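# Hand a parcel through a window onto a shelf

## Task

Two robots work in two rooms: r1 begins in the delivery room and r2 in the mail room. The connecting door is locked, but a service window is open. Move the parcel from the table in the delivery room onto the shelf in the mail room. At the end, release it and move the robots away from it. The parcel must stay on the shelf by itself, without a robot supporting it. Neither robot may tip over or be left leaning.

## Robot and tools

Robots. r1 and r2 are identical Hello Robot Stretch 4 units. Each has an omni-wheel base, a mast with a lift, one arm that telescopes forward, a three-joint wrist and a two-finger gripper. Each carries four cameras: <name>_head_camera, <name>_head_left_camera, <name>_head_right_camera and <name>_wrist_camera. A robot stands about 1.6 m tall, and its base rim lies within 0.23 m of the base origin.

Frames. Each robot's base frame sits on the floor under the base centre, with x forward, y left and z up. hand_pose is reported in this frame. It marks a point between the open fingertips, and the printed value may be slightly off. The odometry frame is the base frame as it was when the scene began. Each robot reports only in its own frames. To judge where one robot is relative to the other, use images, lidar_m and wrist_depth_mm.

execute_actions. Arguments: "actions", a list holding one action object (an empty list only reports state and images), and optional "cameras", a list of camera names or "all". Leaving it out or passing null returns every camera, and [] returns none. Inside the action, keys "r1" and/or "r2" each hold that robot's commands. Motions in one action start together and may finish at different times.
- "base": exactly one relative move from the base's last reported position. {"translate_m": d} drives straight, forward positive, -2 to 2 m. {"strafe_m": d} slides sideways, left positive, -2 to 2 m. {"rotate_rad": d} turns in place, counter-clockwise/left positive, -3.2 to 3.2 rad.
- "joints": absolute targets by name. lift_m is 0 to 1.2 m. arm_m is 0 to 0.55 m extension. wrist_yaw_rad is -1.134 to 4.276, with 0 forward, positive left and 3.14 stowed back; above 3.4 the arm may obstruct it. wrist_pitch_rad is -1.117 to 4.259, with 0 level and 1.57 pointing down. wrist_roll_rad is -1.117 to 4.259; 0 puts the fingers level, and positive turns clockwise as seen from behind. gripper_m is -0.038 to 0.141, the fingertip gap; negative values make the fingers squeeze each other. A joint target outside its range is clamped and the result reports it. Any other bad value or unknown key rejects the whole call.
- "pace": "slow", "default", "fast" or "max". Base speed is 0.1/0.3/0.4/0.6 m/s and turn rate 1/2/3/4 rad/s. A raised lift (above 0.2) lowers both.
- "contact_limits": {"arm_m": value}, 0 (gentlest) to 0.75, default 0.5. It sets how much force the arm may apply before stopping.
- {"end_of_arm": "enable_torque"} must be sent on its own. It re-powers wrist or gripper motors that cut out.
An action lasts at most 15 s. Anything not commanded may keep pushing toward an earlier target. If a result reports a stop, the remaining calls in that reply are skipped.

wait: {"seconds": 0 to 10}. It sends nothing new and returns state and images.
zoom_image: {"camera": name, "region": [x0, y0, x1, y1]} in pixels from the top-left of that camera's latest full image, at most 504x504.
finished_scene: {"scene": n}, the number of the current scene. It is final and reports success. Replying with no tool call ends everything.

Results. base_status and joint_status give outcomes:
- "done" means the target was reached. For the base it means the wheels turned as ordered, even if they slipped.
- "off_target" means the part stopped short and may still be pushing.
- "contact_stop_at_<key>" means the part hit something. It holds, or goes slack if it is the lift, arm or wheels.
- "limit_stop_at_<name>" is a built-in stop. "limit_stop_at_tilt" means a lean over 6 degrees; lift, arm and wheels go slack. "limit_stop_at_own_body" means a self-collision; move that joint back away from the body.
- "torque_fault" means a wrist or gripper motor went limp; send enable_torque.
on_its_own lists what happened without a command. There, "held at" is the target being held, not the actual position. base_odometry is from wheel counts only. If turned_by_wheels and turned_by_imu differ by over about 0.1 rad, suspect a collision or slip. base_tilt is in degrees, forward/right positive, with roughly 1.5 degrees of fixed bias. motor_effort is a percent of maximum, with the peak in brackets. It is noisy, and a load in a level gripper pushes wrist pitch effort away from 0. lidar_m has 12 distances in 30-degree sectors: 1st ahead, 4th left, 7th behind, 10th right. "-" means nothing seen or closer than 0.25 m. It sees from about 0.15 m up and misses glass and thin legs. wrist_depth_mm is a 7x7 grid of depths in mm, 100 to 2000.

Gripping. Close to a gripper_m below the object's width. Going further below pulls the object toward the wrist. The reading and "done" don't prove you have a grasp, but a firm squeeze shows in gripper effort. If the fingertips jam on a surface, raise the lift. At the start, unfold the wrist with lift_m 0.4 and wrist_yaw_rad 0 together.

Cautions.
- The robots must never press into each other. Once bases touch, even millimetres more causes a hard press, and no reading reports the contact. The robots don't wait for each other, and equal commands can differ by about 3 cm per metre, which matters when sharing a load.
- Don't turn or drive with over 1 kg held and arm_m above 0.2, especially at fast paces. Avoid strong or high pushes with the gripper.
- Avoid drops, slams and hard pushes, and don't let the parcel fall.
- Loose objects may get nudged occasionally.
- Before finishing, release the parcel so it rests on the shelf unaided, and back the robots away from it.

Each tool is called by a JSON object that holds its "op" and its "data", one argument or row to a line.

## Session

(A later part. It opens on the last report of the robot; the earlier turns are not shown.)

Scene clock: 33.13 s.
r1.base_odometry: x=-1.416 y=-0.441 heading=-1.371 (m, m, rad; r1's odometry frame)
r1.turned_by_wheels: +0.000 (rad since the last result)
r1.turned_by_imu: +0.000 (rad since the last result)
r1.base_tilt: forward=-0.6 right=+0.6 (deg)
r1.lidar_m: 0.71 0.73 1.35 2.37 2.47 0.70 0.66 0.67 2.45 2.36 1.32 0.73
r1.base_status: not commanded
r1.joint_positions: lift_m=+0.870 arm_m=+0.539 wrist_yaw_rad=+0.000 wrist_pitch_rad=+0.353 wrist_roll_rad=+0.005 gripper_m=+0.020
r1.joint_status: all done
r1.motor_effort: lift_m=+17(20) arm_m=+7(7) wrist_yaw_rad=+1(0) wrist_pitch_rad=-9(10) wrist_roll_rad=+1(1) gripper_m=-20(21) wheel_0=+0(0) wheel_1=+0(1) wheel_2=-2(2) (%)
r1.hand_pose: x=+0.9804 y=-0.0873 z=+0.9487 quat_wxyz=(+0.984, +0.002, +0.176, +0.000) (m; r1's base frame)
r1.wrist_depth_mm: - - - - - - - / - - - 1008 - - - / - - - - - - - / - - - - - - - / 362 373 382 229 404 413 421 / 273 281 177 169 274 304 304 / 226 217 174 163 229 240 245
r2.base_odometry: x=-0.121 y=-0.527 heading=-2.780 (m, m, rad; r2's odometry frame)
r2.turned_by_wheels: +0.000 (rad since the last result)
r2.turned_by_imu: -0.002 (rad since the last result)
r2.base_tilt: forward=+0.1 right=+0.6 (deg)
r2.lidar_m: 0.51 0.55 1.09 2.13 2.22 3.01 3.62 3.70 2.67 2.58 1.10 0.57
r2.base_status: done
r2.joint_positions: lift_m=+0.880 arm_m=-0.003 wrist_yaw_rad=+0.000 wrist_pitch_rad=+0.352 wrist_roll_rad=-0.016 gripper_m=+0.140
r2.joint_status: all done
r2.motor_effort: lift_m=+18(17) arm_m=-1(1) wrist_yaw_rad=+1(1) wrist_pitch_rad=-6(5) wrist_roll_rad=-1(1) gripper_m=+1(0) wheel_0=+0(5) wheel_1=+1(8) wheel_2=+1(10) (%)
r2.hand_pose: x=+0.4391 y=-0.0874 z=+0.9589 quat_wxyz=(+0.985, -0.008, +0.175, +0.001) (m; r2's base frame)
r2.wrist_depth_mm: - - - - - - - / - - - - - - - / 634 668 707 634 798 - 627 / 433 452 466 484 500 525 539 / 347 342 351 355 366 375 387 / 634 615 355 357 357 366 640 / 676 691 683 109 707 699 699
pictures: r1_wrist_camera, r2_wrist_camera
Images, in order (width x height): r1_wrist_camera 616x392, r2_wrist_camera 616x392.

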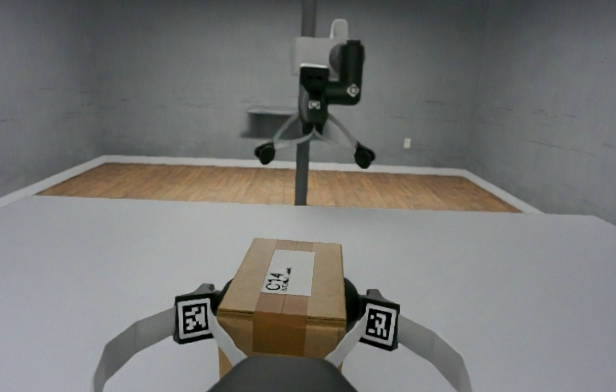

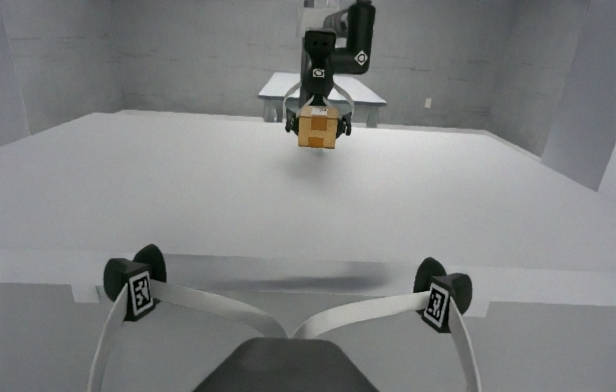

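{"op": "execute_actions", "data": {
  "actions": [
    {"r1":{"joints":{"lift_m":0.846}},"r2":{"base":{"strafe_m":-0.04}}}
  ],
  "cameras": []
}}

{"op": "execute_actions", "data": {
  "actions": [
    {"r1":{"joints":{"gripper_m":0.1}},"r2":{"joints":{"arm_m":0.15}}}
  ],
  "cameras": []
}}

{"op": "execute_actions", "data": {
  "actions": [
    {"r1":{"joints":{"arm_m":0.0,"lift_m":0.86},"pace":"fast"},"r2":{"joints":{"arm_m":0.27,"lift_m":0.86}}}
  ],
  "cameras": ["r1_wrist_camera","r2_wrist_camera"]
}}

Scene clock: 34.53 s.
r1.base_odometry: x=-1.416 y=-0.441 heading=-1.371 (m, m, rad; r1's odometry frame)
r1.turned_by_wheels: +0.000 (rad since the last result)
r1.turned_by_imu: +0.000 (rad since the last result)
r1.base_tilt: forward=-0.6 right=+0.8 (deg)
r1.lidar_m: 0.70 0.74 1.33 2.39 2.49 0.70 0.66 0.70 2.43 2.35 1.31 0.73
r1.base_status: not commanded
r1.joint_positions: lift_m=+0.846 arm_m=+0.539 wrist_yaw_rad=+0.000 wrist_pitch_rad=+0.353 wrist_roll_rad=+0.005 gripper_m=+0.020
r1.joint_status: all done
r1.motor_effort: lift_m=+16(19) arm_m=+7(6) wrist_yaw_rad=+1(0) wrist_pitch_rad=-9(8) wrist_roll_rad=+1(0) gripper_m=-19(21) wheel_0=+0(0) wheel_1=-1(1) wheel_2=-2(2) (%)
r1.hand_pose: x=+0.9804 y=-0.0873 z=+0.9247 quat_wxyz=(+0.984, +0.002, +0.176, +0.000) (m; r1's base frame)
r1.wrist_depth_mm: - - - 1008 - - - / - - - 820 - - - / - - - - - - - / 455 473 492 508 530 - - / 312 324 330 230 351 357 364 / 236 242 177 169 236 264 265 / 195 189 173 164 198 207 216
r2.base_odometry: x=-0.135 y=-0.490 heading=-2.780 (m, m, rad; r2's odometry frame)
r2.turned_by_wheels: +0.000 (rad since the last result)
r2.turned_by_imu: +0.000 (rad since the last result)
r2.base_tilt: forward=+0.0 right=+0.5 (deg)
r2.lidar_m: 0.52 0.55 1.07 2.16 2.29 3.14 3.58 3.65 2.64 2.51 1.06 0.53
r2.base_status: done
r2.joint_positions: lift_m=+0.880 arm_m=-0.003 wrist_yaw_rad=+0.000 wrist_pitch_rad=+0.352 wrist_roll_rad=-0.016 gripper_m=+0.140
r2.joint_status: not commanded
r2.motor_effort: lift_m=+18(18) arm_m=-1(1) wrist_yaw_rad=+1(0) wrist_pitch_rad=-6(6) wrist_roll_rad=-1(1) gripper_m=+0(1) wheel_0=+1(10) wheel_1=-1(11) wheel_2=+0(1) (%)
r2.hand_pose: x=+0.4391 y=-0.0874 z=+0.9589 quat_wxyz=(+0.985, -0.008, +0.175, +0.001) (m; r2's base frame)
r2.wrist_depth_mm: - - - 1430 - - 580 / - - - 831 - - 585 / 634 676 715 640 788 - 574 / 436 452 466 480 500 517 535 / 347 343 351 357 366 375 392 / 640 621 355 640 357 364 654 / 683 683 668 109 707 699 707
pictures: none
No camera images: the call's "cameras" was empty. Leave "cameras" out to get every camera's image.

Scene clock: 36.17 s.
r1.base_odometry: x=-1.416 y=-0.441 heading=-1.371 (m, m, rad; r1's odometry frame)
r1.turned_by_wheels: +0.000 (rad since the last result)
r1.turned_by_imu: +0.000 (rad since the last result)
r1.base_tilt: forward=-0.6 right=+0.7 (deg)
r1.lidar_m: 0.69 0.73 1.32 2.37 2.48 0.70 0.65 0.71 2.42 2.35 1.32 0.71
r1.base_status: not commanded
r1.joint_positions: lift_m=+0.846 arm_m=+0.539 wrist_yaw_rad=+0.000 wrist_pitch_rad=+0.352 wrist_roll_rad=+0.005 gripper_m=+0.100
r1.joint_status: all done
r1.motor_effort: lift_m=+16(16) arm_m=+7(6) wrist_yaw_rad=+1(1) wrist_pitch_rad=-5(9) wrist_roll_rad=+0(0) gripper_m=-2(20) wheel_0=+0(0) wheel_1=-1(1) wheel_2=-2(2) (%)
r1.hand_pose: x=+0.9805 y=-0.0874 z=+0.9250 quat_wxyz=(+0.985, +0.002, +0.175, +0.000) (m; r1's base frame)
r1.wrist_depth_mm: - - - 1008 - - - / - - - 661 - - - / - - - - - - - / 462 477 496 517 530 - - / 314 325 332 232 353 362 366 / 237 234 189 179 213 265 266 / 196 193 193 172 207 213 217
r2.base_odometry: x=-0.135 y=-0.490 heading=-2.780 (m, m, rad; r2's odometry frame)
r2.turned_by_wheels: +0.000 (rad since the last result)
r2.turned_by_imu: +0.000 (rad since the last result)
r2.base_tilt: forward=-0.1 right=+0.5 (deg)
r2.lidar_m: 0.51 0.54 1.07 2.17 2.30 3.13 3.60 3.65 2.65 2.53 1.08 0.56
r2.base_status: not commanded
r2.joint_positions: lift_m=+0.880 arm_m=+0.149 wrist_yaw_rad=+0.000 wrist_pitch_rad=+0.352 wrist_roll_rad=-0.016 gripper_m=+0.140
r2.joint_status: all done
r2.motor_effort: lift_m=+18(18) arm_m=+5(4) wrist_yaw_rad=+1(1) wrist_pitch_rad=-6(6) wrist_roll_rad=+0(0) gripper_m=-1(0) wheel_0=+1(1) wheel_1=-1(2) wheel_2=+0(0) (%)
r2.hand_pose: x=+0.5909 y=-0.0874 z=+0.9589 quat_wxyz=(+0.985, -0.008, +0.175, +0.001) (m; r2's base frame)
r2.wrist_depth_mm: - - - 1308 - - - / - - - 683 - - - / 627 654 691 609 - - - / 430 449 466 445 492 517 521 / 327 336 343 353 366 373 382 / 266 248 255 279 263 281 300 / 224 224 228 109 239 236 245
pictures: none
No camera images: the call's "cameras" was empty. Leave "cameras" out to get every camera's image.

Scene clock: 38.33 s.
r1.base_odometry: x=-1.416 y=-0.441 heading=-1.371 (m, m, rad; r1's odometry frame)
r1.turned_by_wheels: +0.000 (rad since the last result)
r1.turned_by_imu: +0.000 (rad since the last result)
r1.base_tilt: forward=-0.5 right=+0.6 (deg)
r1.lidar_m: 0.68 0.74 1.32 2.37 2.47 0.70 0.65 0.67 2.42 2.34 1.32 0.74
r1.base_status: not commanded
r1.joint_positions: lift_m=+0.860 arm_m=+0.002 wrist_yaw_rad=+0.000 wrist_pitch_rad=+0.352 wrist_roll_rad=+0.005 gripper_m=+0.100
r1.joint_status: all done
r1.motor_effort: lift_m=+21(23) arm_m=-7(7) wrist_yaw_rad=+2(1) wrist_pitch_rad=-6(7) wrist_roll_rad=+0(2) gripper_m=-1(2) wheel_0=+0(0) wheel_1=-1(1) wheel_2=-2(2) (%)
r1.hand_pose: x=+0.4435 y=-0.0875 z=+0.9385 quat_wxyz=(+0.985, +0.002, +0.175, -0.001) (m; r1's base frame)
r1.wrist_depth_mm: 621 - - - - - 683 / 647 - - - - - 683 / 683 854 - 976 - - 707 / 508 525 544 569 591 615 723 / 750 759 750 768 768 768 778 / 788 788 788 809 214 820 831 / 831 820 831 496 854 866 866
r2.base_odometry: x=-0.135 y=-0.490 heading=-2.780 (m, m, rad; r2's odometry frame)
r2.turned_by_wheels: +0.000 (rad since the last result)
r2.turned_by_imu: +0.000 (rad since the last result)
r2.base_tilt: forward=+0.0 right=+0.5 (deg)
r2.lidar_m: 0.54 0.50 1.08 2.17 2.27 3.10 3.59 3.64 2.63 2.54 1.06 0.54
r2.base_status: not commanded
r2.joint_positions: lift_m=+0.860 arm_m=+0.269 wrist_yaw_rad=+0.000 wrist_pitch_rad=+0.352 wrist_roll_rad=-0.016 gripper_m=+0.140
r2.joint_status: all done
r2.motor_effort: lift_m=+17(16) arm_m=+5(2) wrist_yaw_rad=+3(1) wrist_pitch_rad=-6(6) wrist_roll_rad=-2(0) gripper_m=+0(0) wheel_0=+1(1) wheel_1=-1(1) wheel_2=+0(0) (%)
r2.hand_pose: x=+0.7109 y=-0.0874 z=+0.9389 quat_wxyz=(+0.985, -0.008, +0.175, +0.001) (m; r2's base frame)
r2.wrist_depth_mm: - - - 1205 - - - / - - - - - - - / 559 591 - - - - - / 384 397 384 340 442 462 480 / 291 297 307 314 320 330 342 / 236 220 228 248 236 250 265 / 198 200 203 109 211 210 219
pictures: r1_wrist_camera, r2_wrist_camera
Images, in order (width x height): r1_wrist_camera 616x392, r2_wrist_camera 616x392.

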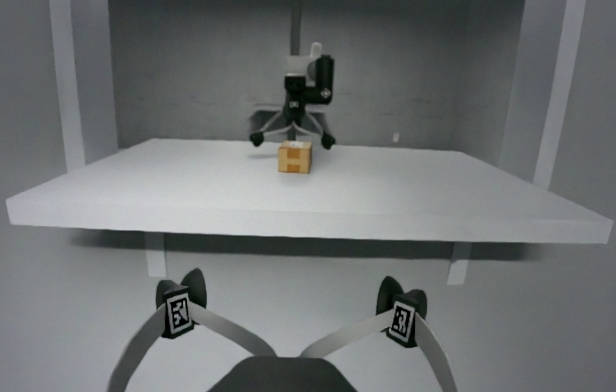

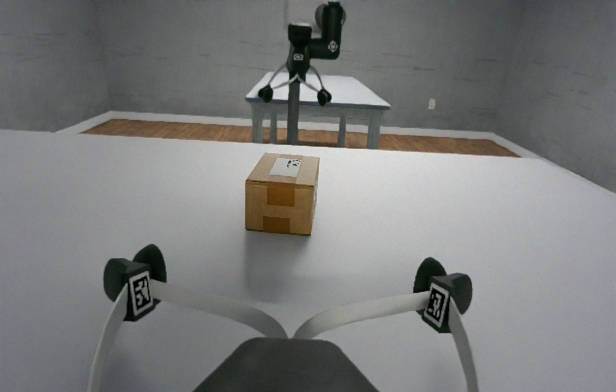

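{"op": "execute_actions", "data": {
  "actions": [
    {"r2":{"base":{"strafe_m":0.015},"joints":{"arm_m":0.43,"lift_m":0.848}}}
  ],
  "cameras": ["r1_wrist_camera","r2_wrist_camera"]
}}

Scene clock: 40.03 s.
r1.base_odometry: x=-1.416 y=-0.441 heading=-1.371 (m, m, rad; r1's odometry frame)
r1.turned_by_wheels: +0.000 (rad since the last result)
r1.turned_by_imu: +0.000 (rad since the last result)
r1.base_tilt: forward=-0.5 right=+0.7 (deg)
r1.lidar_m: 0.69 0.73 1.35 2.37 2.48 0.70 0.65 0.69 2.44 2.35 1.33 0.74
r1.base_status: not commanded
r1.joint_positions: lift_m=+0.860 arm_m=+0.002 wrist_yaw_rad=+0.000 wrist_pitch_rad=+0.352 wrist_roll_rad=+0.005 gripper_m=+0.100
r1.joint_status: not commanded
r1.motor_effort: lift_m=+21(21) arm_m=-7(7) wrist_yaw_rad=+2(2) wrist_pitch_rad=-6(7) wrist_roll_rad=+1(0) gripper_m=-3(1) wheel_0=+0(0) wheel_1=-1(1) wheel_2=-2(2) (%)
r1.hand_pose: x=+0.4435 y=-0.0875 z=+0.9385 quat_wxyz=(+0.985, +0.002, +0.175, -0.001) (m; r1's base frame)
r1.wrist_depth_mm: 621 - - - - - 676 / 647 - - 1499 - - 683 / 676 854 - 854 - - 715 / 508 525 549 569 585 621 715 / 750 750 759 759 759 778 788 / 788 778 788 798 213 809 831 / 831 820 842 496 866 866 878
r2.base_odometry: x=-0.130 y=-0.504 heading=-2.780 (m, m, rad; r2's odometry frame)
r2.turned_by_wheels: +0.000 (rad since the last result)
r2.turned_by_imu: -0.001 (rad since the last result)
r2.base_tilt: forward=-0.1 right=+0.6 (deg)
r2.lidar_m: 0.52 0.56 1.06 2.15 2.28 3.07 3.61 3.66 2.65 2.55 1.06 0.54
r2.base_status: done
r2.joint_positions: lift_m=+0.848 arm_m=+0.429 wrist_yaw_rad=+0.000 wrist_pitch_rad=+0.352 wrist_roll_rad=-0.016 gripper_m=+0.140
r2.joint_status: all done
r2.motor_effort: lift_m=+17(18) arm_m=+5(8) wrist_yaw_rad=+0(1) wrist_pitch_rad=-5(6) wrist_roll_rad=-2(1) gripper_m=+0(0) wheel_0=-1(11) wheel_1=+0(7) wheel_2=+0(1) (%)
r2.hand_pose: x=+0.8709 y=-0.0874 z=+0.9269 quat_wxyz=(+0.985, -0.008, +0.175, +0.001) (m; r2's base frame)
r2.wrist_depth_mm: - - - 904 - - - / - - - - - - - / - - - - - - - / 353 370 379 394 407 424 442 / 268 274 270 196 297 307 315 / 218 204 180 173 216 231 248 / 182 184 187 109 196 193 202
pictures: r1_wrist_camera, r2_wrist_camera
Images, in order (width x height): r1_wrist_camera 616x392, r2_wrist_camera 616x392.

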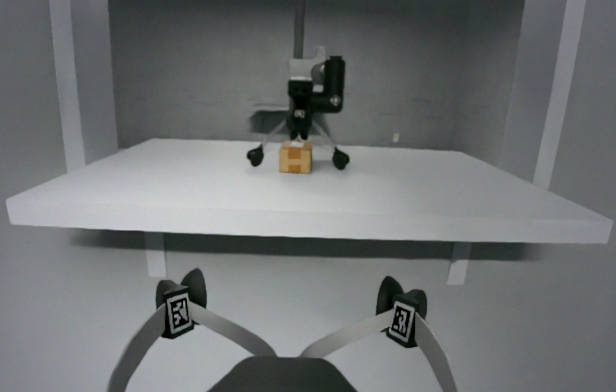

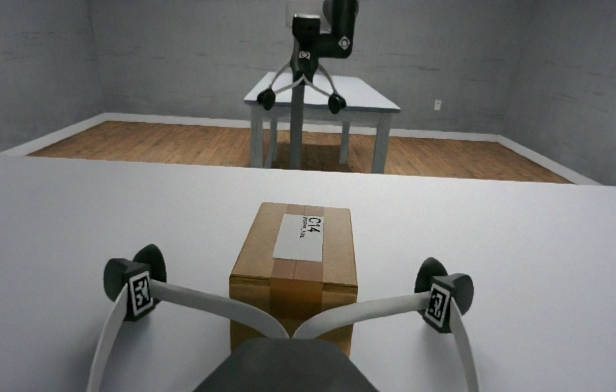

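{"op": "execute_actions", "data": {
  "actions": [
    {"r2":{"joints":{"gripper_m":0.02}}}
  ],
  "cameras": []
}}

{"op": "execute_actions", "data": {
  "actions": [
    {"r2":{"joints":{"lift_m":0.88},"pace":"fast"}}
  ],
  "cameras": ["r2_wrist_camera"]
}}

{"op": "execute_actions", "data": {
  "actions": [
    {"r2":{"base":{"translate_m":-2.0},"joints":{"arm_m":0.0},"pace":"max"}}
  ],
  "cameras": []
}}

{"op": "execute_actions", "data": {
  "actions": [
    {"r2":{"base":{"rotate_rad":3.12},"joints":{"lift_m":0.6},"pace":"fast"}}
  ],
  "cameras": ["r2_wrist_camera","r2_head_camera"]
}}

Scene clock: 42.53 s.
r1.base_odometry: x=-1.416 y=-0.441 heading=-1.371 (m, m, rad; r1's odometry frame)
r1.turned_by_wheels: +0.000 (rad since the last result)
r1.turned_by_imu: +0.000 (rad since the last result)
r1.base_tilt: forward=-0.6 right=+0.8 (deg)
r1.lidar_m: 0.68 0.74 1.33 2.37 2.48 0.68 0.65 0.70 2.45 2.34 1.32 0.71
r1.base_status: not commanded
r1.joint_positions: lift_m=+0.860 arm_m=+0.002 wrist_yaw_rad=+0.000 wrist_pitch_rad=+0.352 wrist_roll_rad=+0.005 gripper_m=+0.100
r1.joint_status: not commanded
r1.motor_effort: lift_m=+21(21) arm_m=-7(7) wrist_yaw_rad=+2(2) wrist_pitch_rad=-5(7) wrist_roll_rad=+0(0) gripper_m=-6(4) wheel_0=+0(0) wheel_1=-1(0) wheel_2=-2(2) (%)
r1.hand_pose: x=+0.4435 y=-0.0875 z=+0.9385 quat_wxyz=(+0.985, +0.002, +0.175, -0.001) (m; r1's base frame)
r1.wrist_depth_mm: 621 - - - - - 676 / 647 - - 1499 - - 683 / 676 854 - 842 - - 707 / 508 530 549 569 591 615 723 / 750 750 759 759 768 778 778 / 788 788 778 809 214 820 842 / 831 831 831 500 854 866 866
r2.base_odometry: x=-0.130 y=-0.504 heading=-2.780 (m, m, rad; r2's odometry frame)
r2.turned_by_wheels: +0.000 (rad since the last result)
r2.turned_by_imu: +0.000 (rad since the last result)
r2.base_tilt: forward=-0.1 right=+0.5 (deg)
r2.lidar_m: 0.50 0.56 1.07 2.17 2.26 3.09 3.63 3.68 2.68 2.55 1.07 0.55
r2.base_status: not commanded
r2.joint_positions: lift_m=+0.848 arm_m=+0.429 wrist_yaw_rad=+0.000 wrist_pitch_rad=+0.353 wrist_roll_rad=-0.016 gripper_m=+0.020
r2.joint_status: all done
r2.motor_effort: lift_m=+17(17) arm_m=+5(5) wrist_yaw_rad=+2(1) wrist_pitch_rad=-8(9) wrist_roll_rad=+0(1) gripper_m=-21(21) wheel_0=-1(1) wheel_1=+0(0) wheel_2=+0(0) (%)
r2.hand_pose: x=+0.8708 y=-0.0875 z=+0.9267 quat_wxyz=(+0.984, -0.008, +0.176, +0.001) (m; r2's base frame)
r2.wrist_depth_mm: - - - 878 - - - / - - - 1756 - - - / - - - - - - - / 353 364 377 389 404 418 439 / 268 274 210 188 297 304 312 / 216 177 169 164 188 240 245 / 181 178 181 109 194 186 201
pictures: none
No camera images: the call's "cameras" was empty. Leave "cameras" out to get every camera's image.

Scene clock: 43.33 s.
r1.base_odometry: x=-1.416 y=-0.441 heading=-1.371 (m, m, rad; r1's odometry frame)
r1.turned_by_wheels: +0.000 (rad since the last result)
r1.turned_by_imu: +0.000 (rad since the last result)
r1.base_tilt: forward=-0.4 right=+0.8 (deg)
r1.lidar_m: 0.69 0.74 1.32 2.38 2.48 0.70 0.65 0.68 2.44 2.34 1.33 0.72
r1.base_status: not commanded
r1.joint_positions: lift_m=+0.860 arm_m=+0.002 wrist_yaw_rad=+0.000 wrist_pitch_rad=+0.352 wrist_roll_rad=+0.005 gripper_m=+0.100
r1.joint_status: not commanded
r1.motor_effort: lift_m=+21(21) arm_m=-7(7) wrist_yaw_rad=+2(2) wrist_pitch_rad=-7(5) wrist_roll_rad=+0(1) gripper_m=-5(1) wheel_0=+0(0) wheel_1=-1(1) wheel_2=-2(2) (%)
r1.hand_pose: x=+0.4435 y=-0.0875 z=+0.9385 quat_wxyz=(+0.985, +0.002, +0.175, -0.001) (m; r1's base frame)
r1.wrist_depth_mm: 621 - - - - - 683 / 647 - - 1499 - - 676 / 668 854 - 831 - - 707 / 508 530 549 569 585 615 723 / 741 759 759 768 768 778 798 / 788 768 788 809 214 820 831 / 831 842 820 496 854 866 878
r2.base_odometry: x=-0.130 y=-0.504 heading=-2.780 (m, m, rad; r2's odometry frame)
r2.turned_by_wheels: +0.000 (rad since the last result)
r2.turned_by_imu: +0.000 (rad since the last result)
r2.base_tilt: forward=+0.0 right=+0.4 (deg)
r2.lidar_m: 0.52 0.56 1.06 2.13 2.26 3.11 3.59 3.67 2.65 2.53 1.10 0.55
r2.base_status: not commanded
r2.joint_positions: lift_m=+0.880 arm_m=+0.429 wrist_yaw_rad=+0.000 wrist_pitch_rad=+0.353 wrist_roll_rad=-0.016 gripper_m=+0.020
r2.joint_status: all done
r2.motor_effort: lift_m=+22(24) arm_m=+5(5) wrist_yaw_rad=+3(1) wrist_pitch_rad=-9(9) wrist_roll_rad=+0(1) gripper_m=-19(20) wheel_0=-1(1) wheel_1=+0(0) wheel_2=+0(0) (%)
r2.hand_pose: x=+0.8708 y=-0.0875 z=+0.9583 quat_wxyz=(+0.984, -0.008, +0.176, +0.001) (m; r2's base frame)
r2.wrist_depth_mm: - - - 1060 - - - / - - - 1205 - - - / - - - - - - - / 427 439 452 469 - - - / 324 330 210 189 359 370 382 / 260 178 169 164 187 290 296 / 216 216 218 109 235 224 242
pictures: r2_wrist_camera
Images, in order (width x height): r2_wrist_camera 616x392.

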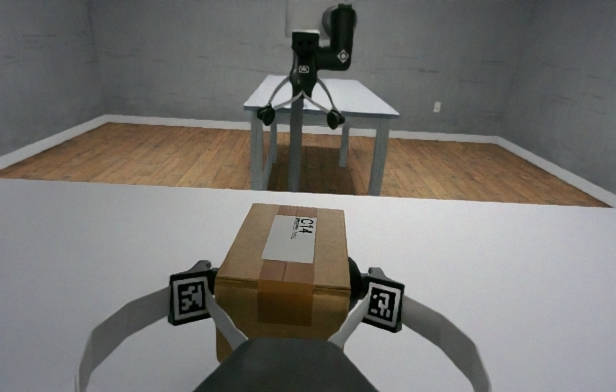

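Scene clock: 49.87 s.
r1.base_odometry: x=-1.416 y=-0.441 heading=-1.371 (m, m, rad; r1's odometry frame)
r1.turned_by_wheels: +0.000 (rad since the last result)
r1.turned_by_imu: +0.000 (rad since the last result)
r1.base_tilt: forward=-0.6 right=+0.7 (deg)
r1.lidar_m: 0.69 0.75 1.33 2.37 2.48 0.68 0.65 0.69 2.42 2.35 1.33 0.73
r1.base_status: not commanded
r1.joint_positions: lift_m=+0.860 arm_m=+0.002 wrist_yaw_rad=+0.000 wrist_pitch_rad=+0.352 wrist_roll_rad=+0.005 gripper_m=+0.100
r1.joint_status: not commanded
r1.motor_effort: lift_m=+21(21) arm_m=-7(7) wrist_yaw_rad=+3(2) wrist_pitch_rad=-6(7) wrist_roll_rad=+0(0) gripper_m=-4(3) wheel_0=+0(0) wheel_1=-1(1) wheel_2=-2(2) (%)
r1.hand_pose: x=+0.4435 y=-0.0875 z=+0.9385 quat_wxyz=(+0.985, +0.002, +0.175, -0.001) (m; r1's base frame)
r1.wrist_depth_mm: 621 - - - - - 683 / 640 - - - - - 683 / 676 854 - - - - 707 / 508 525 549 569 591 621 715 / 759 750 759 768 768 778 788 / 788 788 778 798 213 820 820 / 831 831 831 496 854 866 866
r2.base_odometry: x=+1.740 y=+0.204 heading=-2.780 (m, m, rad; r2's odometry frame)
r2.turned_by_wheels: +0.000 (rad since the last result)
r2.turned_by_imu: +0.008 (rad since the last result)
r2.base_tilt: forward=+0.1 right=+0.6 (deg)
r2.lidar_m: 2.54 2.87 2.25 2.17 2.16 1.59 1.06 1.09 2.17 2.55 2.67 2.89
r2.base_status: done
r2.joint_positions: lift_m=+0.880 arm_m=+0.001 wrist_yaw_rad=+0.000 wrist_pitch_rad=+0.353 wrist_roll_rad=-0.016 gripper_m=+0.020
r2.joint_status: all done
r2.motor_effort: lift_m=+21(22) arm_m=-4(3) wrist_yaw_rad=+1(0) wrist_pitch_rad=-9(10) wrist_roll_rad=+0(1) gripper_m=-18(20) wheel_0=-2(6) wheel_1=-1(6) wheel_2=-2(16) (%)
r2.hand_pose: x=+0.4424 y=-0.0875 z=+0.9583 quat_wxyz=(+0.984, -0.008, +0.176, +0.001) (m; r2's base frame)
r2.wrist_depth_mm: - - - - - - - / - - - - - - - / - - - - - - - / - - - - - - - / 1808 1921 209 189 - - - / 1537 177 169 164 188 1661 1756 / 1281 1255 1281 109 1366 1308 1397
pictures: none
No camera images: the call's "cameras" was empty. Leave "cameras" out to get every camera's image.

Scene clock: 52.73 s.
r1.base_odometry: x=-1.416 y=-0.441 heading=-1.371 (m, m, rad; r1's odometry frame)
r1.turned_by_wheels: +0.000 (rad since the last result)
r1.turned_by_imu: +0.000 (rad since the last result)
r1.base_tilt: forward=-0.7 right=+0.7 (deg)
r1.lidar_m: 0.67 0.72 1.32 2.37 2.48 0.67 0.66 0.71 2.41 2.34 1.32 0.74
r1.base_status: not commanded
r1.joint_positions: lift_m=+0.860 arm_m=+0.002 wrist_yaw_rad=+0.000 wrist_pitch_rad=+0.352 wrist_roll_rad=+0.005 gripper_m=+0.100
r1.joint_status: not commanded
r1.motor_effort: lift_m=+21(21) arm_m=-7(7) wrist_yaw_rad=+2(3) wrist_pitch_rad=-6(6) wrist_roll_rad=+1(1) gripper_m=-1(3) wheel_0=+0(0) wheel_1=-1(1) wheel_2=-2(2) (%)
r1.hand_pose: x=+0.4435 y=-0.0875 z=+0.9385 quat_wxyz=(+0.985, +0.002, +0.175, -0.001) (m; r1's base frame)
r1.wrist_depth_mm: 621 - - - - - 683 / 647 - - - - - 683 / 676 866 - - - - 715 / 508 530 549 564 591 621 715 / 750 759 750 759 768 778 778 / 798 788 778 798 213 820 831 / 831 831 831 496 854 854 878
r2.base_odometry: x=+1.741 y=+0.204 heading=+0.339 (m, m, rad; r2's odometry frame)
r2.turned_by_wheels: +3.119 (rad since the last result)
r2.turned_by_imu: +3.097 (rad since the last result)
r2.base_tilt: forward=+0.0 right=+0.4 (deg)
r2.lidar_m: 1.03 1.09 2.09 2.59 2.66 2.93 2.76 2.89 2.22 2.15 2.17 1.55
r2.base_status: done
r2.joint_positions: lift_m=+0.600 arm_m=+0.001 wrist_yaw_rad=+0.000 wrist_pitch_rad=+0.353 wrist_roll_rad=-0.016 gripper_m=+0.020
r2.joint_status: all done
r2.motor_effort: lift_m=+19(19) arm_m=-4(5) wrist_yaw_rad=+0(1) wrist_pitch_rad=-9(9) wrist_roll_rad=+0(1) gripper_m=-20(19) wheel_0=-3(9) wheel_1=-2(8) wheel_2=-2(9) (%)
r2.hand_pose: x=+0.4424 y=-0.0873 z=+0.6785 quat_wxyz=(+0.984, -0.008, +0.176, +0.002) (m; r2's base frame)
r2.wrist_depth_mm: 1118 1138 1138 1138 1160 1182 1182 / 1229 1205 1182 1229 1229 1255 1229 / 1281 1308 1336 1281 1308 1281 1308 / 1308 1366 1366 1336 1397 1397 1366 / 1366 1366 210 188 1499 1464 1537 / 1160 177 168 164 187 1255 1281 / 946 917 946 109 1025 976 1060
pictures: r2_head_camera, r2_wrist_camera
Images, in order (width x height): r2_head_camera 420x560, r2_wrist_camera 616x392.

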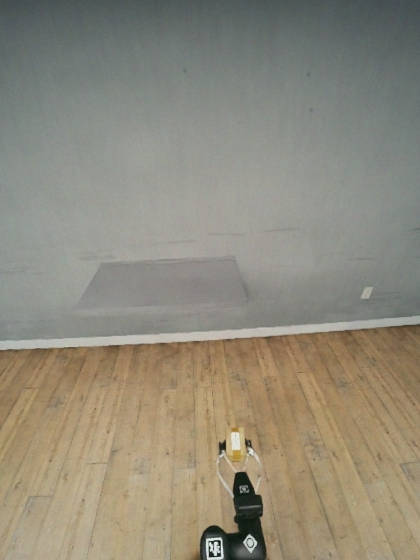

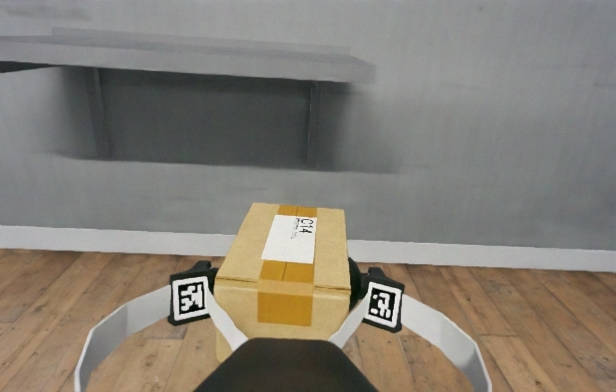

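{"op": "execute_actions", "data": {
  "actions": [
    {"r2":{"base":{"rotate_rad":0.2},"joints":{"lift_m":0.78,"arm_m":0.3},"pace":"fast"}}
  ],
  "cameras": ["r2_wrist_camera"]
}}

Scene clock: 54.60 s.
r1.base_odometry: x=-1.416 y=-0.441 heading=-1.371 (m, m, rad; r1's odometry frame)
r1.turned_by_wheels: +0.000 (rad since the last result)
r1.turned_by_imu: +0.000 (rad since the last result)
r1.base_tilt: forward=-0.5 right=+0.8 (deg)
r1.lidar_m: 0.69 0.74 1.33 2.38 2.50 0.70 0.65 0.68 2.43 2.36 1.31 0.73
r1.base_status: not commanded
r1.joint_positions: lift_m=+0.860 arm_m=+0.002 wrist_yaw_rad=+0.000 wrist_pitch_rad=+0.352 wrist_roll_rad=+0.005 gripper_m=+0.100
r1.joint_status: not commanded
r1.motor_effort: lift_m=+21(21) arm_m=-7(7) wrist_yaw_rad=+3(1) wrist_pitch_rad=-6(5) wrist_roll_rad=+2(1) gripper_m=-3(3) wheel_0=+0(0) wheel_1=-1(1) wheel_2=-2(2) (%)
r1.hand_pose: x=+0.4435 y=-0.0875 z=+0.9385 quat_wxyz=(+0.985, +0.002, +0.175, -0.001) (m; r1's base frame)
r1.wrist_depth_mm: 621 - - - - - 676 / 647 - - - - - 676 / 676 854 - - - - 707 / 512 530 549 569 591 615 723 / 750 750 759 759 768 788 778 / 788 778 778 798 214 809 831 / 831 820 842 496 854 866 878
r2.base_odometry: x=+1.741 y=+0.204 heading=+0.540 (m, m, rad; r2's odometry frame)
r2.turned_by_wheels: +0.200 (rad since the last result)
r2.turned_by_imu: +0.198 (rad since the last result)
r2.base_tilt: forward=+0.1 right=+0.5 (deg)
r2.lidar_m: 1.04 1.19 2.57 2.58 2.89 2.60 2.76 2.64 2.13 2.14 1.82 1.05
r2.base_status: done
r2.joint_positions: lift_m=+0.780 arm_m=+0.299 wrist_yaw_rad=+0.000 wrist_pitch_rad=+0.353 wrist_roll_rad=-0.016 gripper_m=+0.020
r2.joint_status: all done
r2.motor_effort: lift_m=+21(24) arm_m=+4(5) wrist_yaw_rad=-1(3) wrist_pitch_rad=-8(9) wrist_roll_rad=-1(2) gripper_m=-21(23) wheel_0=+1(7) wheel_1=-1(7) wheel_2=+2(9) (%)
r2.hand_pose: x=+0.7408 y=-0.0873 z=+0.8583 quat_wxyz=(+0.984, -0.008, +0.176, +0.002) (m; r2's base frame)
r2.wrist_depth_mm: 991 976 931 904 878 831 820 / 1078 1008 976 946 917 891 842 / 768 778 831 891 917 917 904 / 1229 1138 591 569 585 615 931 / 1308 1255 210 189 1060 1025 960 / 1366 178 169 164 188 1060 1060 / 1182 1182 1182 109 1182 1118 1118
pictures: r2_wrist_camera
Images, in order (width x height): r2_wrist_camera 616x392.

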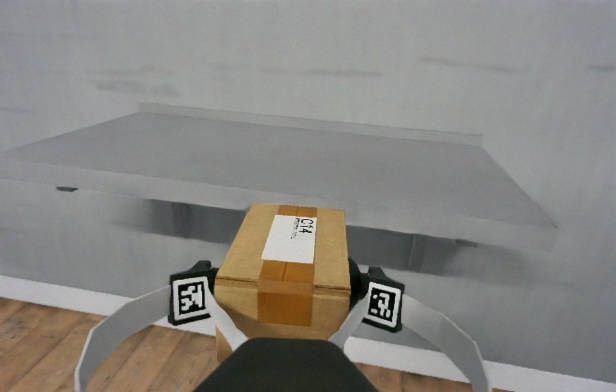

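{"op": "execute_actions", "data": {
  "actions": [
    {"r2":{"base":{"translate_m":0.27},"joints":{"lift_m":0.75,"arm_m":0.53},"pace":"fast"}}
  ],
  "cameras": ["r2_wrist_camera","r2_head_camera"]
}}

Scene clock: 56.80 s.
r1.base_odometry: x=-1.416 y=-0.441 heading=-1.371 (m, m, rad; r1's odometry frame)
r1.turned_by_wheels: +0.000 (rad since the last result)
r1.turned_by_imu: +0.000 (rad since the last result)
r1.base_tilt: forward=-0.5 right=+0.7 (deg)
r1.lidar_m: 0.69 0.73 1.33 2.38 2.49 0.70 0.65 0.68 2.42 2.34 1.31 0.74
r1.base_status: not commanded
r1.joint_positions: lift_m=+0.860 arm_m=+0.002 wrist_yaw_rad=+0.000 wrist_pitch_rad=+0.352 wrist_roll_rad=+0.005 gripper_m=+0.100
r1.joint_status: not commanded
r1.motor_effort: lift_m=+21(21) arm_m=-7(7) wrist_yaw_rad=+2(3) wrist_pitch_rad=-6(6) wrist_roll_rad=+1(1) gripper_m=-1(0) wheel_0=+0(0) wheel_1=-1(1) wheel_2=-2(2) (%)
r1.hand_pose: x=+0.4435 y=-0.0875 z=+0.9385 quat_wxyz=(+0.985, +0.002, +0.175, -0.001) (m; r1's base frame)
r1.wrist_depth_mm: 621 - - - - - 676 / 647 - - - - - 683 / 676 854 - - - - 715 / 512 525 544 569 591 615 715 / 750 750 759 768 768 788 788 / 788 788 788 798 214 820 820 / 831 831 842 496 854 854 878
r2.base_odometry: x=+1.972 y=+0.343 heading=+0.540 (m, m, rad; r2's odometry frame)
r2.turned_by_wheels: +0.000 (rad since the last result)
r2.turned_by_imu: -0.001 (rad since the last result)
r2.base_tilt: forward=+0.0 right=+0.4 (deg)
r2.lidar_m: 0.79 0.86 2.26 2.51 2.81 3.08 3.06 2.70 2.22 2.21 1.51 0.80
r2.base_status: done
r2.joint_positions: lift_m=+0.750 arm_m=+0.529 wrist_yaw_rad=+0.000 wrist_pitch_rad=+0.353 wrist_roll_rad=-0.016 gripper_m=+0.020
r2.joint_status: all done
r2.motor_effort: lift_m=+18(19) arm_m=+4(3) wrist_yaw_rad=-1(1) wrist_pitch_rad=-9(10) wrist_roll_rad=+1(1) gripper_m=-19(18) wheel_0=+1(7) wheel_1=+3(8) wheel_2=+2(9) (%)
r2.hand_pose: x=+0.9708 y=-0.0873 z=+0.8286 quat_wxyz=(+0.984, -0.008, +0.176, +0.002) (m; r2's base frame)
r2.wrist_depth_mm: 504 484 469 445 430 410 397 / 535 508 488 469 459 433 418 / 559 544 517 496 473 459 442 / 442 459 469 492 484 469 459 / 336 343 209 188 373 377 394 / 272 177 169 164 188 301 306 / 228 225 227 109 244 234 252
pictures: r2_head_camera, r2_wrist_camera
Images, in order (width x height): r2_head_camera 420x560, r2_wrist_camera 616x392.

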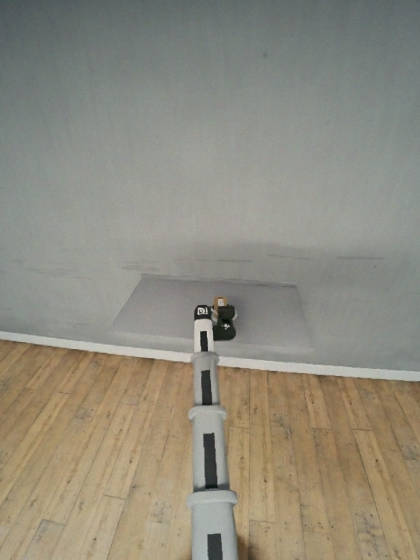

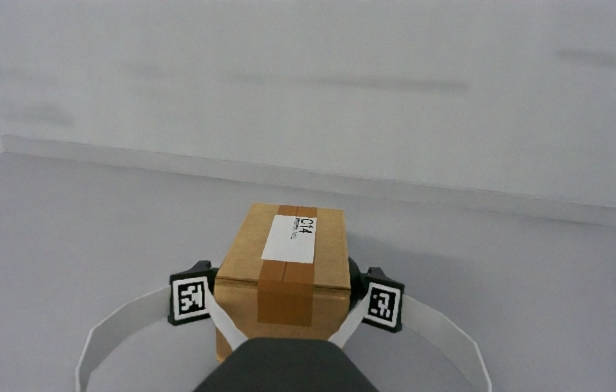

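{"op": "execute_actions", "data": {
  "actions": [
    {"r2":{"joints":{"lift_m":0.711}}}
  ],
  "cameras": []
}}

{"op": "execute_actions", "data": {
  "actions": [
    {"r2":{"joints":{"gripper_m":0.1}}}
  ],
  "cameras": []
}}

{"op": "execute_actions", "data": {
  "actions": [
    {"r2":{"joints":{"arm_m":0.0,"lift_m":0.725},"pace":"fast"}}
  ],
  "cameras": ["r2_wrist_camera"]
}}

Scene clock: 58.10 s.
r1.base_odometry: x=-1.416 y=-0.441 heading=-1.371 (m, m, rad; r1's odometry frame)
r1.turned_by_wheels: +0.000 (rad since the last result)
r1.turned_by_imu: +0.000 (rad since the last result)
r1.base_tilt: forward=-0.4 right=+0.7 (deg)
r1.lidar_m: 0.70 0.73 1.32 2.38 2.46 0.70 0.65 0.68 2.44 2.34 1.34 0.72
r1.base_status: not commanded
r1.joint_positions: lift_m=+0.860 arm_m=+0.002 wrist_yaw_rad=+0.000 wrist_pitch_rad=+0.352 wrist_roll_rad=+0.005 gripper_m=+0.100
r1.joint_status: not commanded
r1.motor_effort: lift_m=+21(21) arm_m=-7(7) wrist_yaw_rad=+2(2) wrist_pitch_rad=-6(6) wrist_roll_rad=+0(1) gripper_m=-3(2) wheel_0=+0(0) wheel_1=-1(1) wheel_2=-2(2) (%)
r1.hand_pose: x=+0.4435 y=-0.0875 z=+0.9385 quat_wxyz=(+0.985, +0.002, +0.175, -0.001) (m; r1's base frame)
r1.wrist_depth_mm: 621 - - - - - 676 / 647 - - - - - 676 / 676 866 - - - - 707 / 512 525 544 564 591 615 723 / 750 750 759 759 768 778 778 / 798 778 778 798 214 820 831 / 831 831 842 496 854 866 866
r2.base_odometry: x=+1.972 y=+0.343 heading=+0.540 (m, m, rad; r2's odometry frame)
r2.turned_by_wheels: +0.000 (rad since the last result)
r2.turned_by_imu: +0.000 (rad since the last result)
r2.base_tilt: forward=+0.0 right=+0.6 (deg)
r2.lidar_m: 0.75 0.88 2.25 2.51 2.77 3.07 3.05 2.71 2.23 2.20 1.52 0.79
r2.base_status: not commanded
r2.joint_positions: lift_m=+0.711 arm_m=+0.529 wrist_yaw_rad=+0.000 wrist_pitch_rad=+0.353 wrist_roll_rad=-0.016 gripper_m=+0.020
r2.joint_status: all done
r2.motor_effort: lift_m=+17(17) arm_m=+4(4) wrist_yaw_rad=+2(0) wrist_pitch_rad=-9(9) wrist_roll_rad=+0(1) gripper_m=-21(21) wheel_0=+0(1) wheel_1=+3(3) wheel_2=+1(1) (%)
r2.hand_pose: x=+0.9708 y=-0.0873 z=+0.7896 quat_wxyz=(+0.984, -0.008, +0.176, +0.002) (m; r2's base frame)
r2.wrist_depth_mm: 504 480 466 449 430 415 402 / 530 508 496 466 452 436 418 / 521 521 512 492 477 459 439 / 355 366 377 389 407 424 439 / 268 277 209 188 297 306 314 / 216 177 169 164 188 241 246 / 181 179 181 109 196 186 202
pictures: none
No camera images: the call's "cameras" was empty. Leave "cameras" out to get every camera's image.

Scene clock: 59.73 s.
r1.base_odometry: x=-1.416 y=-0.441 heading=-1.371 (m, m, rad; r1's odometry frame)
r1.turned_by_wheels: +0.000 (rad since the last result)
r1.turned_by_imu: +0.000 (rad since the last result)
r1.base_tilt: forward=-0.5 right=+0.8 (deg)
r1.lidar_m: 0.69 0.74 1.32 2.38 2.49 0.69 0.66 0.68 2.43 2.35 1.33 0.73
r1.base_status: not commanded
r1.joint_positions: lift_m=+0.860 arm_m=+0.002 wrist_yaw_rad=+0.000 wrist_pitch_rad=+0.352 wrist_roll_rad=+0.005 gripper_m=+0.100
r1.joint_status: not commanded
r1.motor_effort: lift_m=+21(21) arm_m=-7(7) wrist_yaw_rad=+3(1) wrist_pitch_rad=-6(5) wrist_roll_rad=+0(1) gripper_m=-1(2) wheel_0=+0(0) wheel_1=-1(1) wheel_2=-2(2) (%)
r1.hand_pose: x=+0.4435 y=-0.0875 z=+0.9385 quat_wxyz=(+0.985, +0.002, +0.175, -0.001) (m; r1's base frame)
r1.wrist_depth_mm: 621 - - - - - 676 / 647 - - - - - 676 / 676 854 - - - - 707 / 504 525 549 564 591 615 715 / 750 750 750 768 759 778 778 / 798 788 778 798 213 820 831 / 831 831 831 496 854 854 866
r2.base_odometry: x=+1.972 y=+0.343 heading=+0.540 (m, m, rad; r2's odometry frame)
r2.turned_by_wheels: +0.000 (rad since the last result)
r2.turned_by_imu: +0.000 (rad since the last result)
r2.base_tilt: forward=+0.0 right=+0.6 (deg)
r2.lidar_m: 0.77 0.89 2.27 2.50 2.80 3.06 3.06 2.70 2.21 2.19 1.51 0.78
r2.base_status: not commanded
r2.joint_positions: lift_m=+0.711 arm_m=+0.529 wrist_yaw_rad=+0.000 wrist_pitch_rad=+0.352 wrist_roll_rad=-0.016 gripper_m=+0.100
r2.joint_status: all done
r2.motor_effort: lift_m=+17(18) arm_m=+5(4) wrist_yaw_rad=+0(1) wrist_pitch_rad=-4(9) wrist_roll_rad=-1(1) gripper_m=-3(21) wheel_0=+0(0) wheel_1=+3(3) wheel_2=+1(1) (%)
r2.hand_pose: x=+0.9710 y=-0.0874 z=+0.7900 quat_wxyz=(+0.985, -0.008, +0.175, +0.002) (m; r2's base frame)
r2.wrist_depth_mm: 504 484 466 445 430 415 399 / 535 512 488 473 449 436 421 / 530 521 504 488 477 459 442 / 359 368 382 394 410 427 442 / 271 277 257 198 303 309 319 / 219 209 186 180 199 243 247 / 183 181 189 109 196 194 202
pictures: none
No camera images: the call's "cameras" was empty. Leave "cameras" out to get every camera's image.

Scene clock: 61.90 s.
r1.base_odometry: x=-1.416 y=-0.441 heading=-1.371 (m, m, rad; r1's odometry frame)
r1.turned_by_wheels: +0.000 (rad since the last result)
r1.turned_by_imu: +0.000 (rad since the last result)
r1.base_tilt: forward=-0.5 right=+0.7 (deg)
r1.lidar_m: 0.69 0.73 1.31 2.37 2.47 0.70 0.67 0.70 2.44 2.36 1.33 0.74
r1.base_status: not commanded
r1.joint_positions: lift_m=+0.860 arm_m=+0.002 wrist_yaw_rad=+0.000 wrist_pitch_rad=+0.352 wrist_roll_rad=+0.005 gripper_m=+0.100
r1.joint_status: not commanded
r1.motor_effort: lift_m=+21(21) arm_m=-7(7) wrist_yaw_rad=+2(3) wrist_pitch_rad=-6(6) wrist_roll_rad=+0(1) gripper_m=-2(1) wheel_0=+0(0) wheel_1=+0(1) wheel_2=-2(2) (%)
r1.hand_pose: x=+0.4435 y=-0.0875 z=+0.9385 quat_wxyz=(+0.985, +0.002, +0.175, -0.001) (m; r1's base frame)
r1.wrist_depth_mm: 621 - - - - - 676 / 647 - - - - - 676 / 668 854 - - - - 715 / 508 530 544 569 591 615 723 / 759 759 759 759 768 778 788 / 788 788 788 809 213 820 820 / 831 831 831 500 854 866 866
r2.base_odometry: x=+1.972 y=+0.343 heading=+0.540 (m, m, rad; r2's odometry frame)
r2.turned_by_wheels: +0.000 (rad since the last result)
r2.turned_by_imu: +0.000 (rad since the last result)
r2.base_tilt: forward=+0.0 right=+0.3 (deg)
r2.lidar_m: 0.75 0.89 2.23 2.52 2.79 3.07 3.05 2.70 2.21 2.20 1.50 0.79
r2.base_status: not commanded
r2.joint_positions: lift_m=+0.725 arm_m=+0.001 wrist_yaw_rad=+0.000 wrist_pitch_rad=+0.352 wrist_roll_rad=-0.016 gripper_m=+0.100
r2.joint_status: all done
r2.motor_effort: lift_m=+21(23) arm_m=-5(8) wrist_yaw_rad=+2(0) wrist_pitch_rad=-6(6) wrist_roll_rad=-1(1) gripper_m=+0(2) wheel_0=+1(0) wheel_1=+3(3) wheel_2=+1(1) (%)
r2.hand_pose: x=+0.4425 y=-0.0875 z=+0.8036 quat_wxyz=(+0.985, -0.008, +0.175, +0.001) (m; r2's base frame)
r2.wrist_depth_mm: 1060 991 960 917 891 866 831 / 1118 1042 1008 960 946 891 878 / 691 661 640 668 715 768 904 / 1255 1182 1138 1078 1025 554 931 / 1336 1255 1182 1205 1098 1060 1008 / 1308 1255 1229 1229 201 1098 1060 / 1098 1098 1138 109 1182 1138 1160
pictures: r2_wrist_camera
Images, in order (width x height): r2_wrist_camera 616x392.

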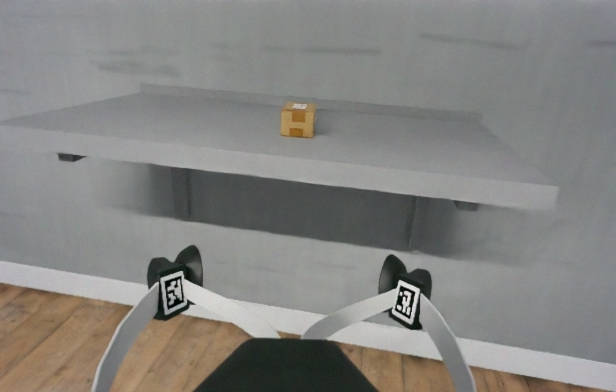

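{"op": "finished_scene", "data": {
  "scene": 1
}}

The scene is finished: the task was done.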